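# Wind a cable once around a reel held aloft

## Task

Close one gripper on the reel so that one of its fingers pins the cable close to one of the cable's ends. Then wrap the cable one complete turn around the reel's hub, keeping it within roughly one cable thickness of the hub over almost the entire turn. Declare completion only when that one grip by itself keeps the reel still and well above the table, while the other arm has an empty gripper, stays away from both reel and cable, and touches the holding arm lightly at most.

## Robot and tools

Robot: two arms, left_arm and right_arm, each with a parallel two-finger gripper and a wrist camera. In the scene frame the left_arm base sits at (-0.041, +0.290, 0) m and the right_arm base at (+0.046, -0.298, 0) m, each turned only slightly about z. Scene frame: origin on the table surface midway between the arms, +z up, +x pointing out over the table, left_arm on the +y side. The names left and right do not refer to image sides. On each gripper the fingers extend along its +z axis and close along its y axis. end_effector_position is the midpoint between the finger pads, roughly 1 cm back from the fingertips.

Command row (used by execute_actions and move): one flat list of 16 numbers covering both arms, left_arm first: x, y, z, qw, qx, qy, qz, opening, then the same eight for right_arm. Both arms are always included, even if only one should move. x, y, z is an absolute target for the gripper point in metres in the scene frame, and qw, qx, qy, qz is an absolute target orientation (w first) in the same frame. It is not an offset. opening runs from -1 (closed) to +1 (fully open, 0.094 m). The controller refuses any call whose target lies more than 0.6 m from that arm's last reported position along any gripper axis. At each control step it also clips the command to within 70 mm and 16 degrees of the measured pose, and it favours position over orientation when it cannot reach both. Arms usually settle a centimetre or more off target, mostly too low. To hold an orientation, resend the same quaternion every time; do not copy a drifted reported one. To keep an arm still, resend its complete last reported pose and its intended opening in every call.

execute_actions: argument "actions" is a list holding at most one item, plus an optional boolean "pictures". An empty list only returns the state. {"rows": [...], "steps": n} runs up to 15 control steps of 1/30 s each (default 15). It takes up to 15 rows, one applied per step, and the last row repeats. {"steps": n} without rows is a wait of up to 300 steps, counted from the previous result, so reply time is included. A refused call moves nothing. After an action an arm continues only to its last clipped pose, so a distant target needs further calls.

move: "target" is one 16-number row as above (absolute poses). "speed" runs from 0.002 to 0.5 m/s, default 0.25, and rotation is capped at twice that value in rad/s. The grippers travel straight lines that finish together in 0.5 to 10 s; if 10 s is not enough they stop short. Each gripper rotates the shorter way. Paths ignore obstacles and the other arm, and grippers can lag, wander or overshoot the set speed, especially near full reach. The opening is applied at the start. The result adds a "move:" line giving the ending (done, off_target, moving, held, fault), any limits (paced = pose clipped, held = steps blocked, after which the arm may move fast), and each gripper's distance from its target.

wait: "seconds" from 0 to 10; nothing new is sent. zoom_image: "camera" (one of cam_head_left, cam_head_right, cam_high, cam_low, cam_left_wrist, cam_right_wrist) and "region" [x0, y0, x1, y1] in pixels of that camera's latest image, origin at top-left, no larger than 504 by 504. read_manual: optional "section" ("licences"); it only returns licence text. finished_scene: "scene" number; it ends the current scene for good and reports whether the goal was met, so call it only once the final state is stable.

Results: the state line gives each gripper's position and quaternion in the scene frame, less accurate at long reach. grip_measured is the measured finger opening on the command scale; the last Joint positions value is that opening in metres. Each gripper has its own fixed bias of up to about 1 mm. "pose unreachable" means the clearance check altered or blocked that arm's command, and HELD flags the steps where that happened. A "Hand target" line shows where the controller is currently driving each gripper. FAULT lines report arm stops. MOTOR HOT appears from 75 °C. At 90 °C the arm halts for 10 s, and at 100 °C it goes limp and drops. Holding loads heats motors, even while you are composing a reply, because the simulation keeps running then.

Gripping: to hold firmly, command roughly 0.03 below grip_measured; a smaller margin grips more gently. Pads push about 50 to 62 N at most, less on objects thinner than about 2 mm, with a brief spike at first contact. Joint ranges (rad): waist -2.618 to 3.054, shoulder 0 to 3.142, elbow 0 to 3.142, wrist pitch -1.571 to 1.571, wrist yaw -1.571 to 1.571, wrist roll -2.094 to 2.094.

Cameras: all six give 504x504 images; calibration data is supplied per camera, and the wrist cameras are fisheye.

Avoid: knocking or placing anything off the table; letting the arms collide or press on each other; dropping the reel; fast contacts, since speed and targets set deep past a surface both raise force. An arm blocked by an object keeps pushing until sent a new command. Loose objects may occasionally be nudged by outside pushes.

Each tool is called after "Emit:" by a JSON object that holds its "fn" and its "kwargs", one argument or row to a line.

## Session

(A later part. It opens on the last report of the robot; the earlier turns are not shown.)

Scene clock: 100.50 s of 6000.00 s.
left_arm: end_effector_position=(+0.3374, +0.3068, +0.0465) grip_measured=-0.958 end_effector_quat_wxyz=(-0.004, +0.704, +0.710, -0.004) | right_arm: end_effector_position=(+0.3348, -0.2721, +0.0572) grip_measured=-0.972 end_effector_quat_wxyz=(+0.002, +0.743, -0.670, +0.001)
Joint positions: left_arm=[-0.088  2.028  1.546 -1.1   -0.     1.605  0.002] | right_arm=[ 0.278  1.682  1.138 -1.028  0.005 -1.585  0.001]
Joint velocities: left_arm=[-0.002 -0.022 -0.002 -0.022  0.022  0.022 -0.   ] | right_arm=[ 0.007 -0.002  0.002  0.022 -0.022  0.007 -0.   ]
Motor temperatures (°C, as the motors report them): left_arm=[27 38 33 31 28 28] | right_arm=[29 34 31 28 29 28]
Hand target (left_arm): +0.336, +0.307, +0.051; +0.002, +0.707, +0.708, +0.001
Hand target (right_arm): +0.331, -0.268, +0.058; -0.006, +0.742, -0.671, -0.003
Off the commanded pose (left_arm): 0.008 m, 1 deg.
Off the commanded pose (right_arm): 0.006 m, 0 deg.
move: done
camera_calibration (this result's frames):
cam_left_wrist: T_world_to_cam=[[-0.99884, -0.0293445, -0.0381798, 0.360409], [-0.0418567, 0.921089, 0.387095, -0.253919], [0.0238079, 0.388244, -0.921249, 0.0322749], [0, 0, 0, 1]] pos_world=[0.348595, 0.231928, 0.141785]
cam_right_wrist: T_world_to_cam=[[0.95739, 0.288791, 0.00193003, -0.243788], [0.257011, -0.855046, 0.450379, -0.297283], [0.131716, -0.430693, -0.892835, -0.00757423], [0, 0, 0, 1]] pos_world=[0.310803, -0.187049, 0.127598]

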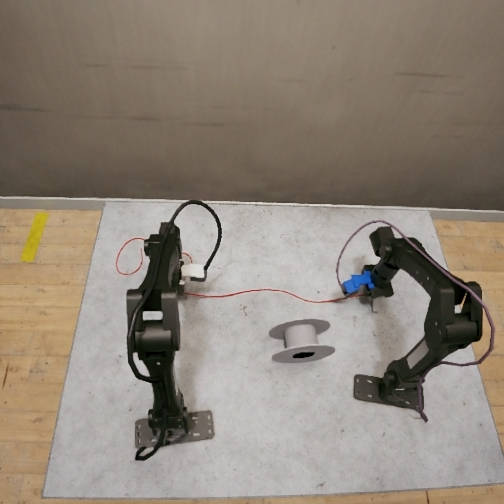

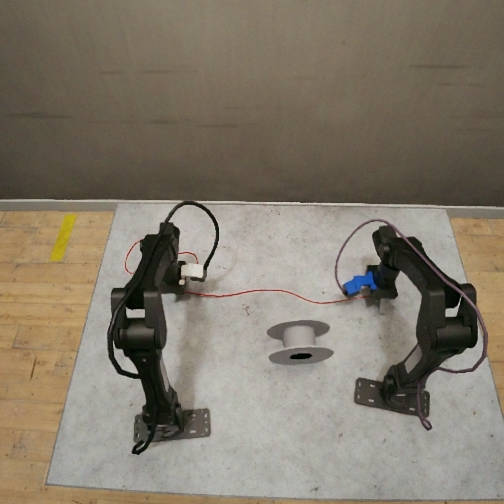

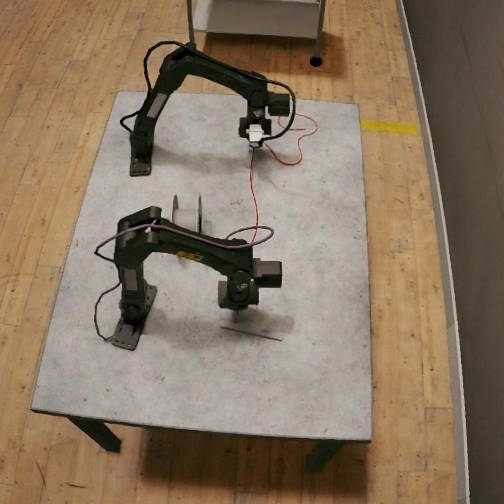

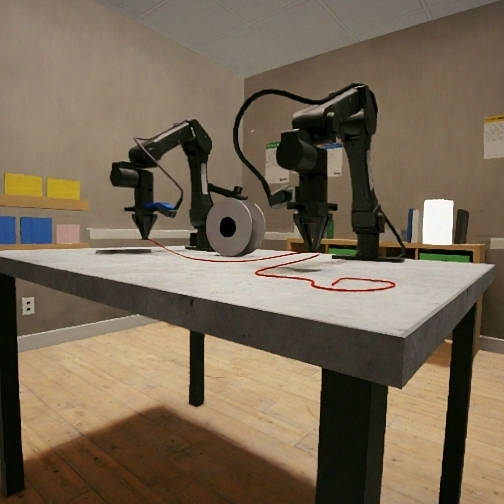

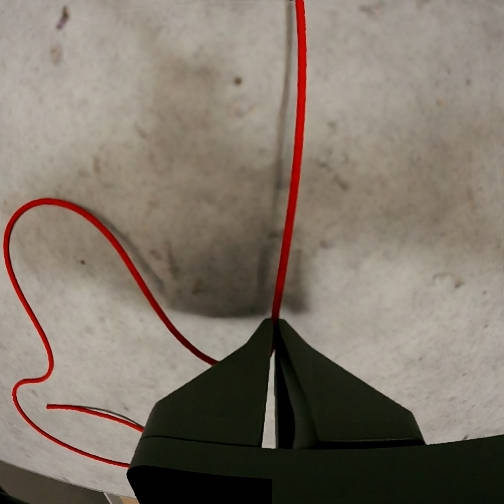

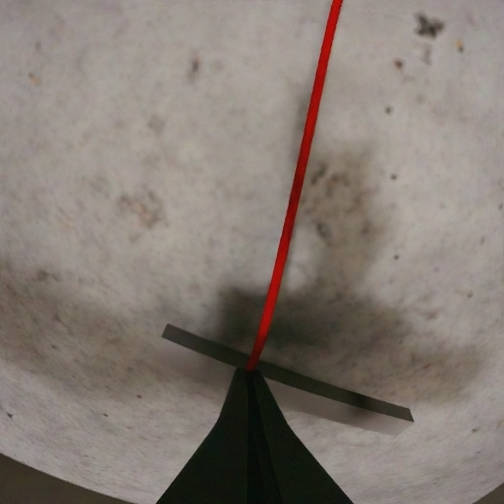

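Emit:
{"fn": "move", "kwargs": {
  "target": [0.33,0.375,0.03,0,0.707,0.707,0,-0.99,0.33,-0.235,0.02,0,-0.74,0.67,0,-0.99],
  "speed": 0.1
}}

Emit:
{"fn": "move", "kwargs": {
  "target": [0.33,0.375,0.03,0,0.707,0.707,0,-0.99,0.3,-0.24,0.12,0,-0.74,0.67,0,-0.3],
  "speed": 0.15
}}

Emit:
{"fn": "move", "kwargs": {
  "target": [0.33,0.375,0.03,0,0.707,0.707,0,-0.99,0.2,-0.16,0.22,0,-0.74,0.67,0,-0.3]
}}

Emit:
{"fn": "move", "kwargs": {
  "target": [0.33,0.375,0.03,0,0.707,0.707,0,-0.99,0.14,-0.03,0.21,0,-0.74,0.67,0,-0.3]
}}

Emit:
{"fn": "move", "kwargs": {
  "target": [0.33,0.375,0.03,0,0.707,0.707,0,-0.99,0.14,-0.03,0.145,0,-0.74,0.67,0,-0.3],
  "speed": 0.1
}}

Scene clock: 107.10 s of 6000.00 s.
left_arm: end_effector_position=(+0.3356, +0.3680, +0.0401) grip_measured=-0.958 end_effector_quat_wxyz=(+0.012, +0.709, +0.705, +0.003) | right_arm: end_effector_position=(+0.3378, -0.2310, +0.0285) grip_measured=-0.972 end_effector_quat_wxyz=(-0.018, +0.744, -0.668, +0.005)
Joint positions: left_arm=[ 0.08   2.028  1.519 -1.043  0.018  1.787  0.002] | right_arm=[ 0.404  1.724  1.064 -0.877 -0.013 -1.463  0.001]
Joint velocities: left_arm=[-0.002  0.002  0.007  0.051  0.007  0.007  0.   ] | right_arm=[-0.007  0.007 -0.007 -0.066 -0.051  0.051 -0.001]
Motor temperatures (°C, as the motors report them): left_arm=[27 37 32 31 28 28] | right_arm=[29 34 30 28 29 28]
Hand target (left_arm): +0.331, +0.375, +0.030; +0.001, +0.707, +0.707, +0.000
Hand target (right_arm): +0.330, -0.234, +0.020; -0.001, +0.741, -0.671, -0.001
Off the commanded pose (left_arm): 0.013 m, 1 deg.
Off the commanded pose (right_arm): 0.012 m, 2 deg.
move: off_target (left_arm, right_arm)
camera_calibration (this result's frames):
cam_left_wrist: T_world_to_cam=[[-0.997316, -0.0166534, -0.0712926, 0.356294], [-0.042177, 0.926647, 0.373559, -0.30924], [0.0598421, 0.375563, -0.924863, -0.00457501], [0, 0, 0, 1]] pos_world=[0.342568, 0.294208, 0.136689]
cam_right_wrist: T_world_to_cam=[[0.955341, 0.292943, 0.0388329, -0.257814], [0.247322, -0.864552, 0.437473, -0.248537], [0.161728, -0.408331, -0.898393, -0.0206544], [0, 0, 0, 1]] pos_world=[0.311109, -0.147782, 0.100184]

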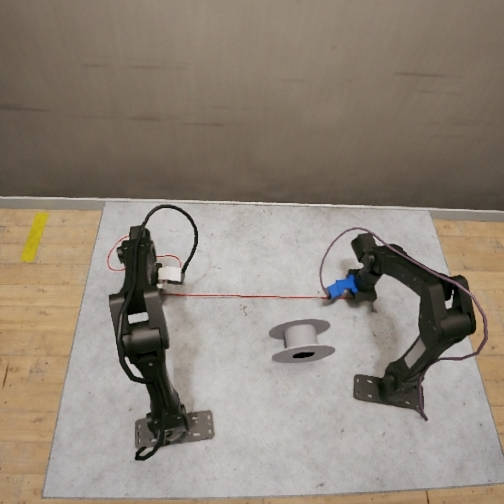

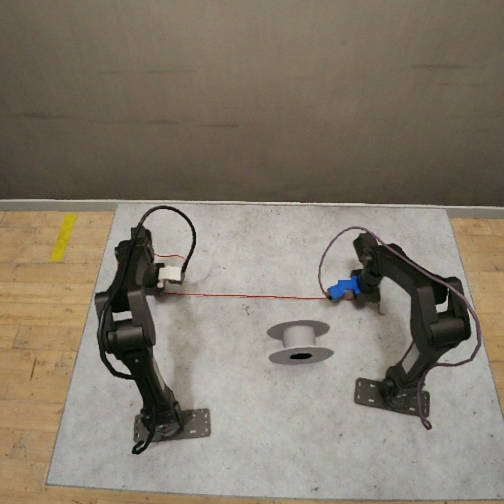

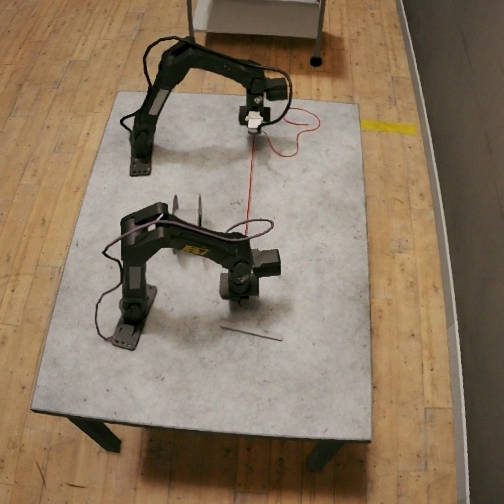

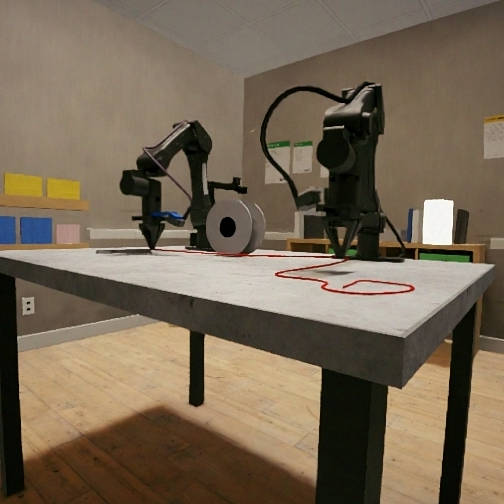

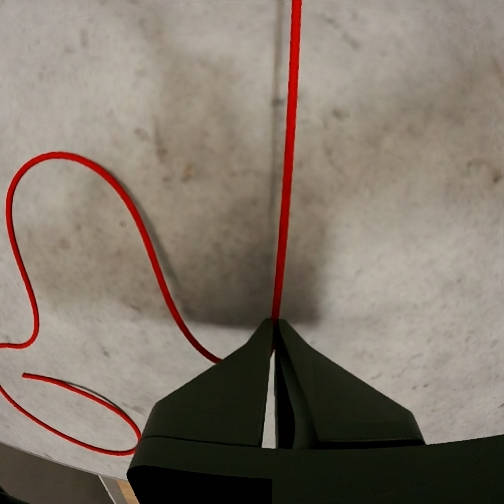

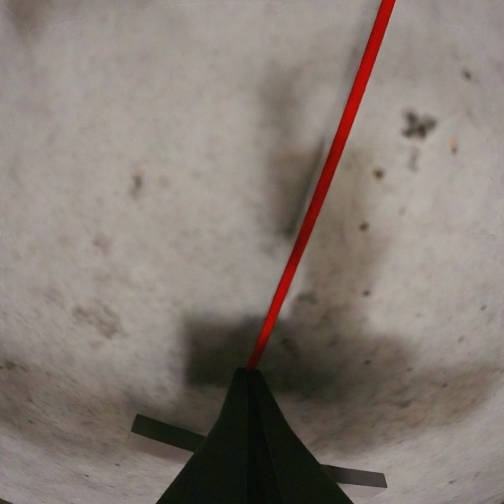

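Scene clock: 108.40 s of 6000.00 s.
left_arm: end_effector_position=(+0.3370, +0.3711, +0.0401) grip_measured=-0.958 end_effector_quat_wxyz=(+0.008, +0.710, +0.704, +0.011) | right_arm: end_effector_position=(+0.2990, -0.2412, +0.1114) grip_measured=-0.303 end_effector_quat_wxyz=(+0.003, +0.742, -0.671, -0.005)
Joint positions: left_arm=[ 0.08   2.028  1.519 -1.035  0.002  1.788  0.002] | right_arm=[ 0.404  1.535  1.205 -1.252 -0.004 -1.456  0.033]
Joint velocities: left_arm=[-0.002  0.022 -0.012 -0.095  0.066  0.022  0.   ] | right_arm=[ 0.017  0.012  0.002 -0.022 -0.022 -0.081 -0.001]
Motor temperatures (°C, as the motors report them): left_arm=[27 37 32 31 28 28] | right_arm=[29 34 30 28 29 28]
Hand target (left_arm): +0.330, +0.375, +0.030; +0.000, +0.707, +0.707, -0.000
Hand target (right_arm): +0.299, -0.240, +0.119; -0.000, +0.741, -0.671, -0.000
Off the commanded pose (left_arm): 0.013 m, 2 deg.
Off the commanded pose (right_arm): 0.009 m, 1 deg.
move: off_target (left_arm)
camera_calibration (this result's frames):
cam_left_wrist: T_world_to_cam=[[-0.996968, -0.0142245, -0.076497, 0.356993], [-0.042986, 0.920184, 0.38912, -0.310067], [0.0648562, 0.391229, -0.918005, -0.0136109], [0, 0, 0, 1]] pos_world=[0.343465, 0.295722, 0.135467]
cam_right_wrist: T_world_to_cam=[[0.958145, 0.286202, -0.00680256, -0.218405], [0.259514, -0.858276, 0.442735, -0.286701], [0.120873, -0.42597, -0.896627, 0.0636986], [0, 0, 0, 1]] pos_world=[0.275967, -0.156427, 0.182561]

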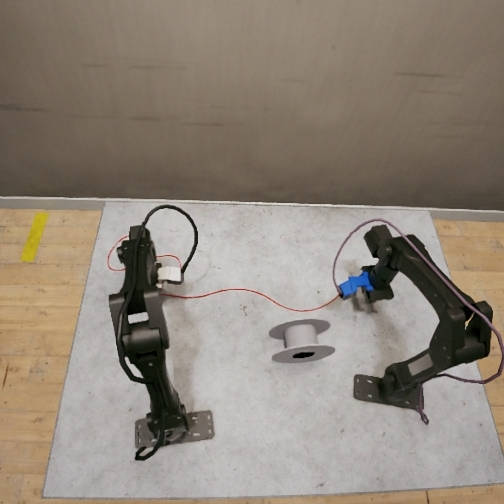

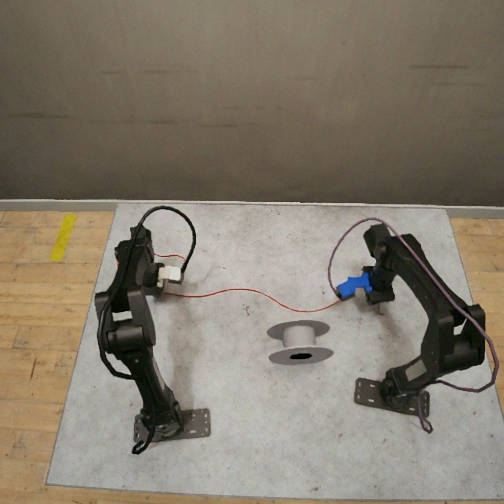

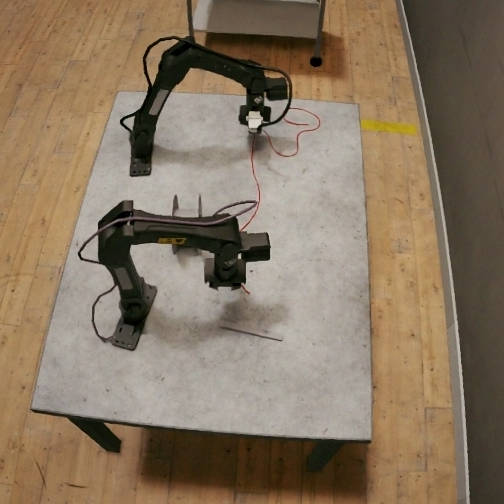

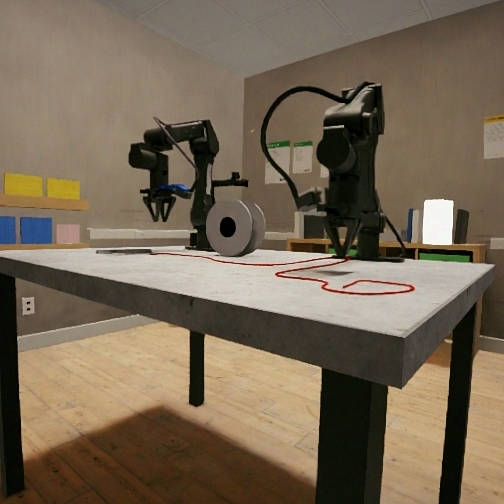

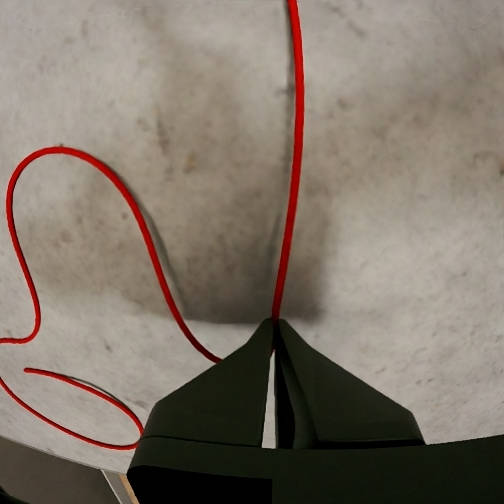

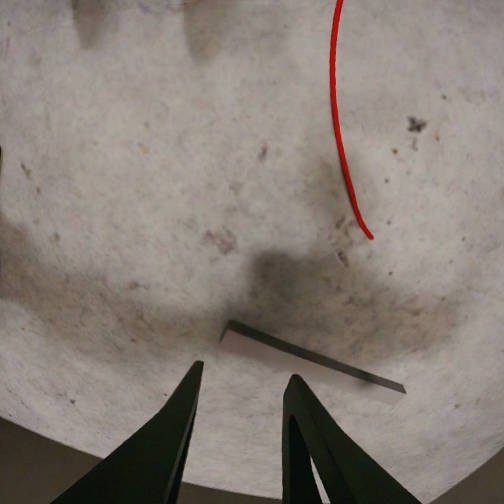

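Scene clock: 109.77 s of 6000.00 s.
left_arm: end_effector_position=(+0.3370, +0.3711, +0.0401) grip_measured=-0.958 end_effector_quat_wxyz=(+0.008, +0.710, +0.704, +0.011) | right_arm: end_effector_position=(+0.2024, -0.1602, +0.2140) grip_measured=-0.303 end_effector_quat_wxyz=(-0.078, +0.739, -0.669, +0.007)
Joint positions: left_arm=[ 0.08   2.028  1.519 -1.035  0.002  1.788  0.002] | right_arm=[ 0.905  1.241  1.37  -1.544 -0.004 -0.955  0.033]
Joint velocities: left_arm=[ 0.002 -0.012 -0.002  0.022  0.007  0.007 -0.001] | right_arm=[ 0.002  0.007 -0.002 -0.007  0.037  0.081  0.001]
Motor temperatures (°C, as the motors report them): left_arm=[27 37 32 31 28 28] | right_arm=[29 33 31 28 29 28]
Hand target (left_arm): +0.330, +0.375, +0.030; +0.000, +0.707, +0.707, -0.000
Hand target (right_arm): +0.198, -0.159, +0.219; -0.081, +0.739, -0.669, +0.003
Off the commanded pose (left_arm): 0.013 m, 2 deg.
Off the commanded pose (right_arm): 0.006 m, 9 deg.
joint sent to its limit (right arm) — the command would take joint 4 (wrist pitch) past its lower limit, so that joint was sent only as far as its limit.
move: off_target (left_arm, right_arm)
camera_calibration (this result's frames):
cam_left_wrist: T_world_to_cam=[[-0.996968, -0.0142245, -0.076497, 0.356993], [-0.042986, 0.920184, 0.38912, -0.310067], [0.0648562, 0.391229, -0.918005, -0.0136109], [0, 0, 0, 1]] pos_world=[0.343465, 0.295722, 0.135467]
cam_right_wrist: T_world_to_cam=[[0.949721, 0.277946, 0.144136, -0.180262], [0.206208, -0.901685, 0.380056, -0.220286], [0.2356, -0.331226, -0.913664, 0.197498], [0, 0, 0, 1]] pos_world=[0.170093, -0.0831087, 0.29015]

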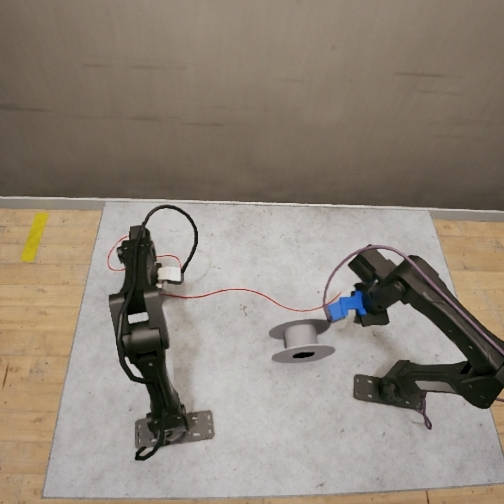

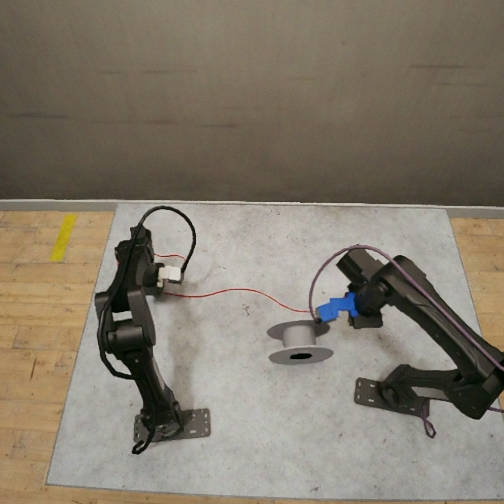

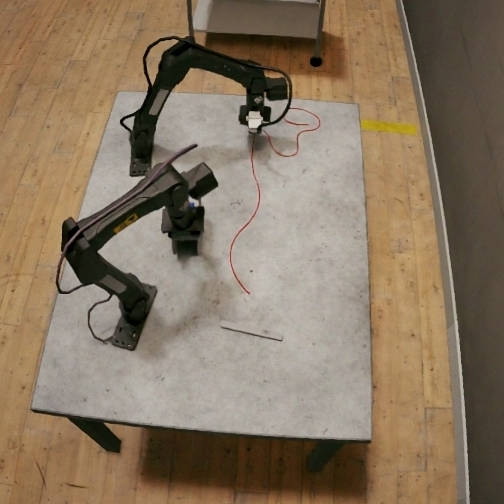

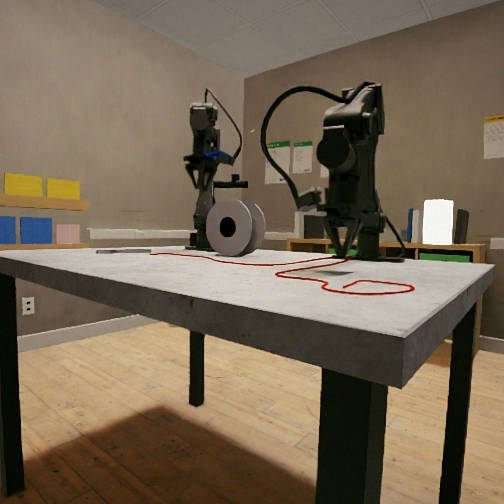

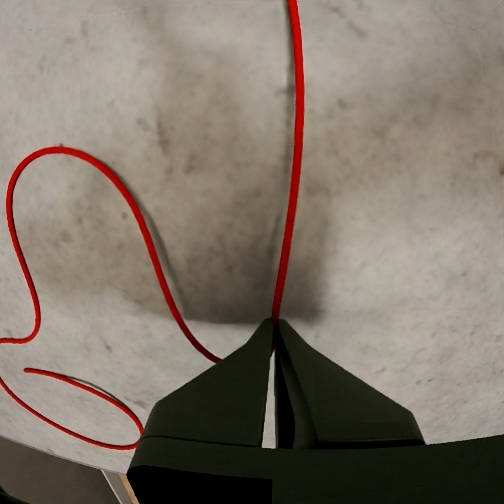

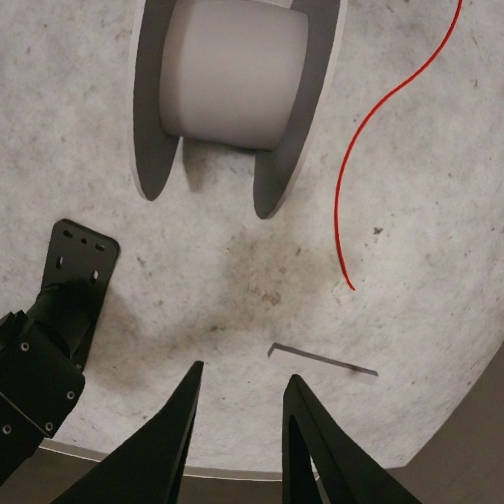

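Scene clock: 110.97 s of 6000.00 s.
left_arm: end_effector_position=(+0.3370, +0.3711, +0.0401) grip_measured=-0.958 end_effector_quat_wxyz=(+0.008, +0.710, +0.704, +0.011) | right_arm: end_effector_position=(+0.1417, -0.0334, +0.2051) grip_measured=-0.303 end_effector_quat_wxyz=(-0.029, +0.743, -0.668, -0.012)
Joint positions: left_arm=[ 0.08   2.028  1.519 -1.035  0.002  1.788  0.002] | right_arm=[ 1.411  1.585  1.628 -1.551 -0.    -0.456  0.033]
Joint velocities: left_arm=[ 0.002  0.002 -0.012  0.022 -0.007  0.022  0.   ] | right_arm=[-0.017 -0.007 -0.007 -0.081  0.007 -0.037 -0.001]
Motor temperatures (°C, as the motors report them): left_arm=[27 36 32 31 28 28] | right_arm=[29 33 31 28 29 28]
Hand target (left_arm): +0.330, +0.375, +0.030; +0.000, +0.707, +0.707, -0.000
Hand target (right_arm): +0.140, -0.029, +0.210; -0.032, +0.741, -0.670, -0.021
Off the commanded pose (left_arm): 0.013 m, 2 deg.
Off the commanded pose (right_arm): 0.006 m, 4 deg.
joint sent to its limit (right arm) — the command would take joint 4 (wrist pitch) past its lower limit, so that joint was sent only as far as its limit.
move: off_target (left_arm, right_arm)
camera_calibration (this result's frames):
cam_left_wrist: T_world_to_cam=[[-0.996968, -0.0142245, -0.076497, 0.356993], [-0.042986, 0.920184, 0.38912, -0.310067], [0.0648562, 0.391229, -0.918005, -0.0136109], [0, 0, 0, 1]] pos_world=[0.343465, 0.295722, 0.135467]
cam_right_wrist: T_world_to_cam=[[0.95602, 0.290366, 0.0414027, -0.135927], [0.250322, -0.881322, 0.400763, -0.0999252], [0.152857, -0.372773, -0.915246, 0.25631], [0, 0, 0, 1]] pos_world=[0.115784, 0.0469477, 0.280261]

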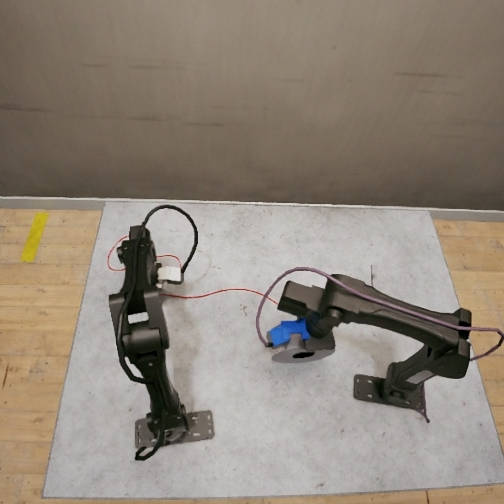

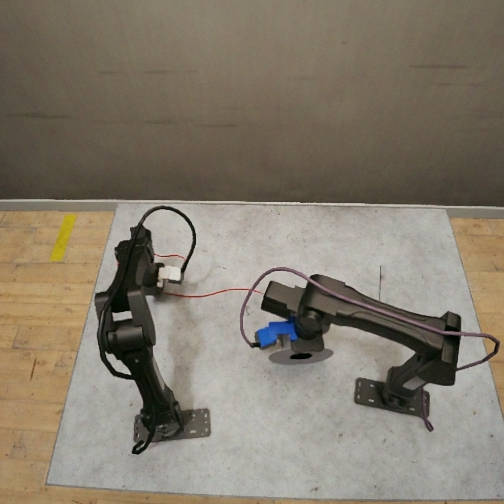

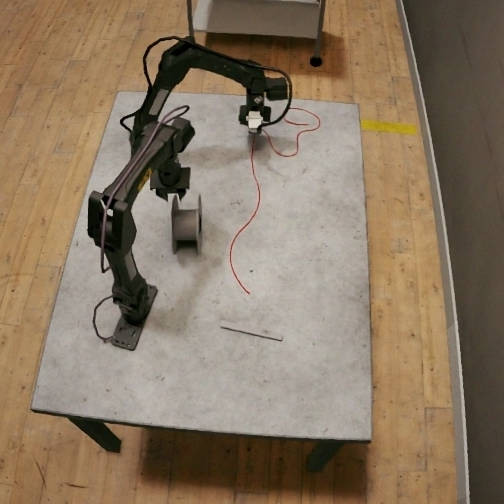

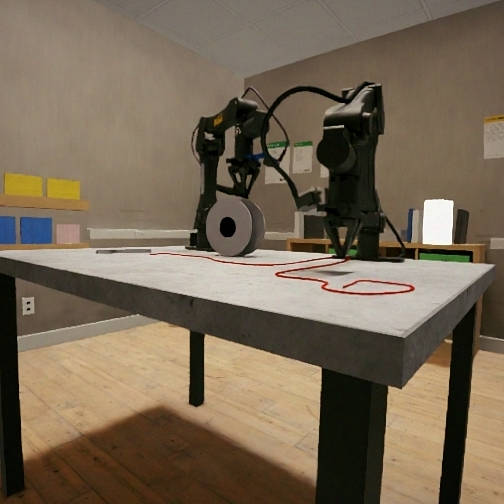

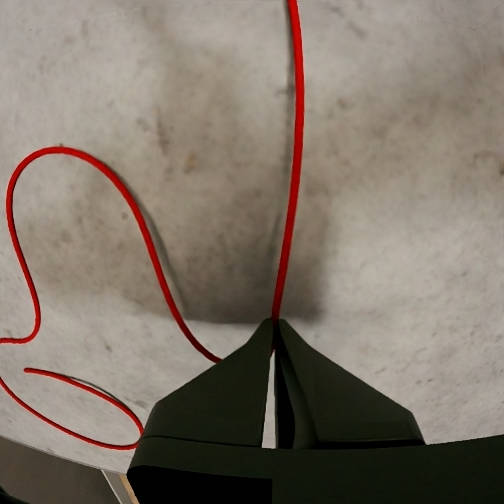

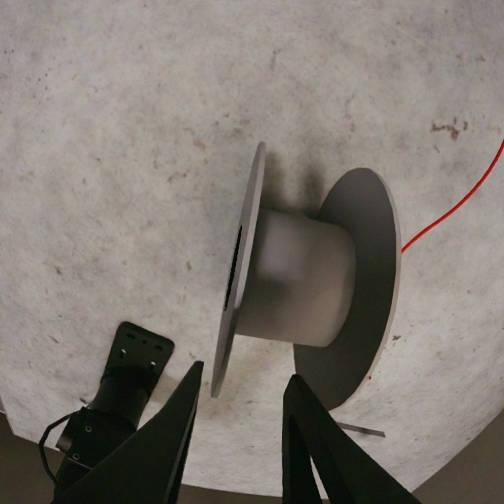

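Scene clock: 112.07 s of 6000.00 s.
left_arm: end_effector_position=(+0.3370, +0.3712, +0.0401) grip_measured=-0.958 end_effector_quat_wxyz=(+0.008, +0.710, +0.704, +0.011) | right_arm: end_effector_position=(+0.1425, -0.0312, +0.1501) grip_measured=-0.303 end_effector_quat_wxyz=(-0.003, +0.741, -0.672, -0.001)
Joint positions: left_arm=[ 0.08   2.028  1.519 -1.035  0.001  1.788  0.002] | right_arm=[ 1.411  1.611  1.435 -1.389 -0.    -0.447  0.033]
Joint velocities: left_arm=[-0.002  0.002 -0.012  0.081 -0.007  0.022  0.   ] | right_arm=[ 0.002 -0.007 -0.012 -0.007 -0.066  0.022 -0.   ]
Motor temperatures (°C, as the motors report them): left_arm=[27 36 32 31 28 28] | right_arm=[29 33 31 28 29 28]
Hand target (left_arm): +0.330, +0.375, +0.030; -0.000, +0.707, +0.707, +0.000
Hand target (right_arm): +0.140, -0.029, +0.145; +0.000, +0.741, -0.671, -0.001
Off the commanded pose (left_arm): 0.013 m, 2 deg.
Off the commanded pose (right_arm): 0.006 m, 0 deg.
move: off_target (left_arm)
camera_calibration (this result's frames):
cam_left_wrist: T_world_to_cam=[[-0.996974, -0.0142062, -0.076423, 0.356972], [-0.0429645, 0.920038, 0.389467, -0.310096], [0.0647792, 0.391572, -0.917865, -0.0137431], [0, 0, 0, 1]] pos_world=[0.343459, 0.295753, 0.135439]
cam_right_wrist: T_world_to_cam=[[0.959016, 0.283265, 0.00698663, -0.130552], [0.251056, -0.860886, 0.442545, -0.0818397], [0.131372, -0.422654, -0.896719, 0.205352], [0, 0, 0, 1]] pos_world=[0.118771, 0.0533191, 0.221273]

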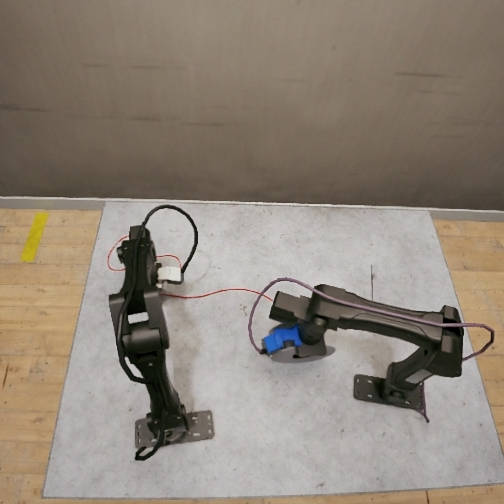

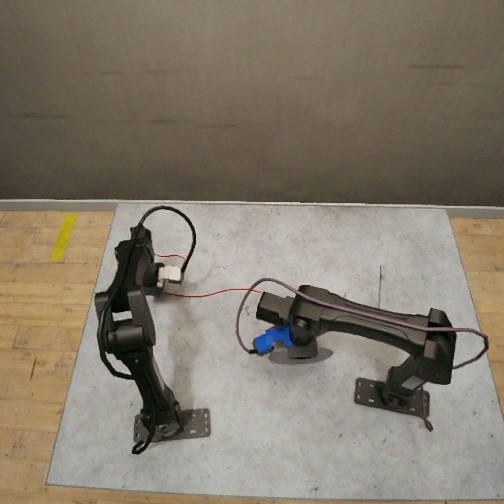

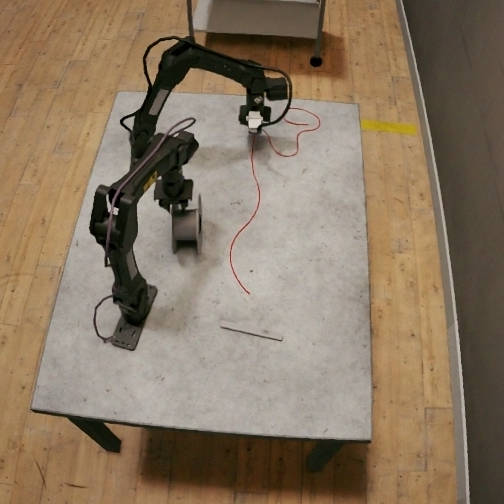

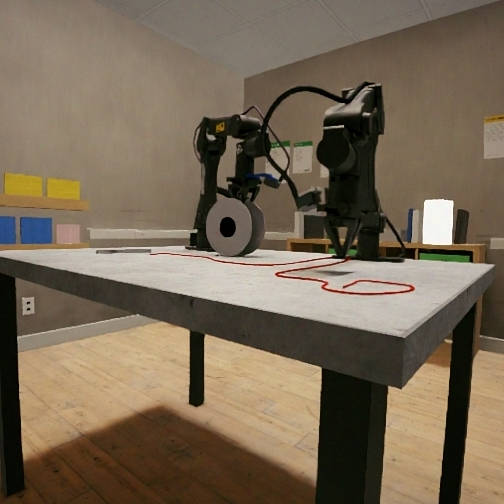

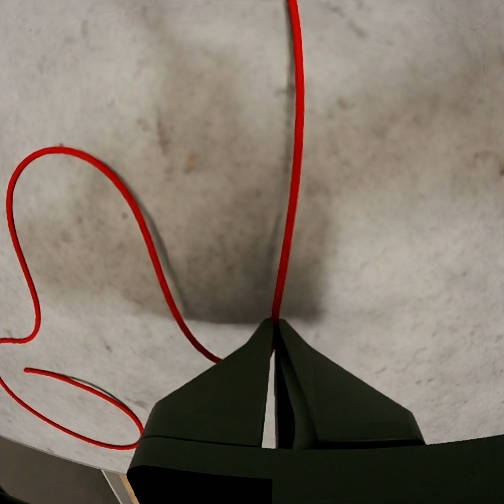

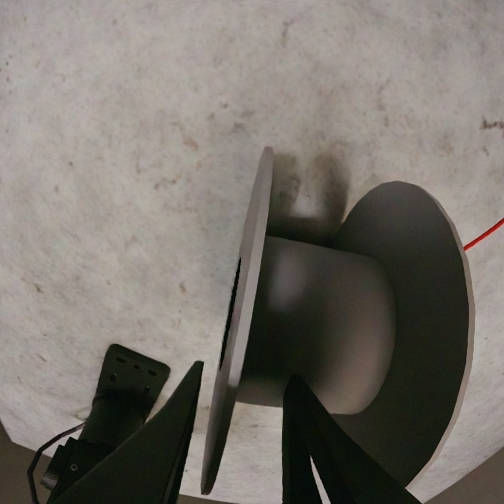

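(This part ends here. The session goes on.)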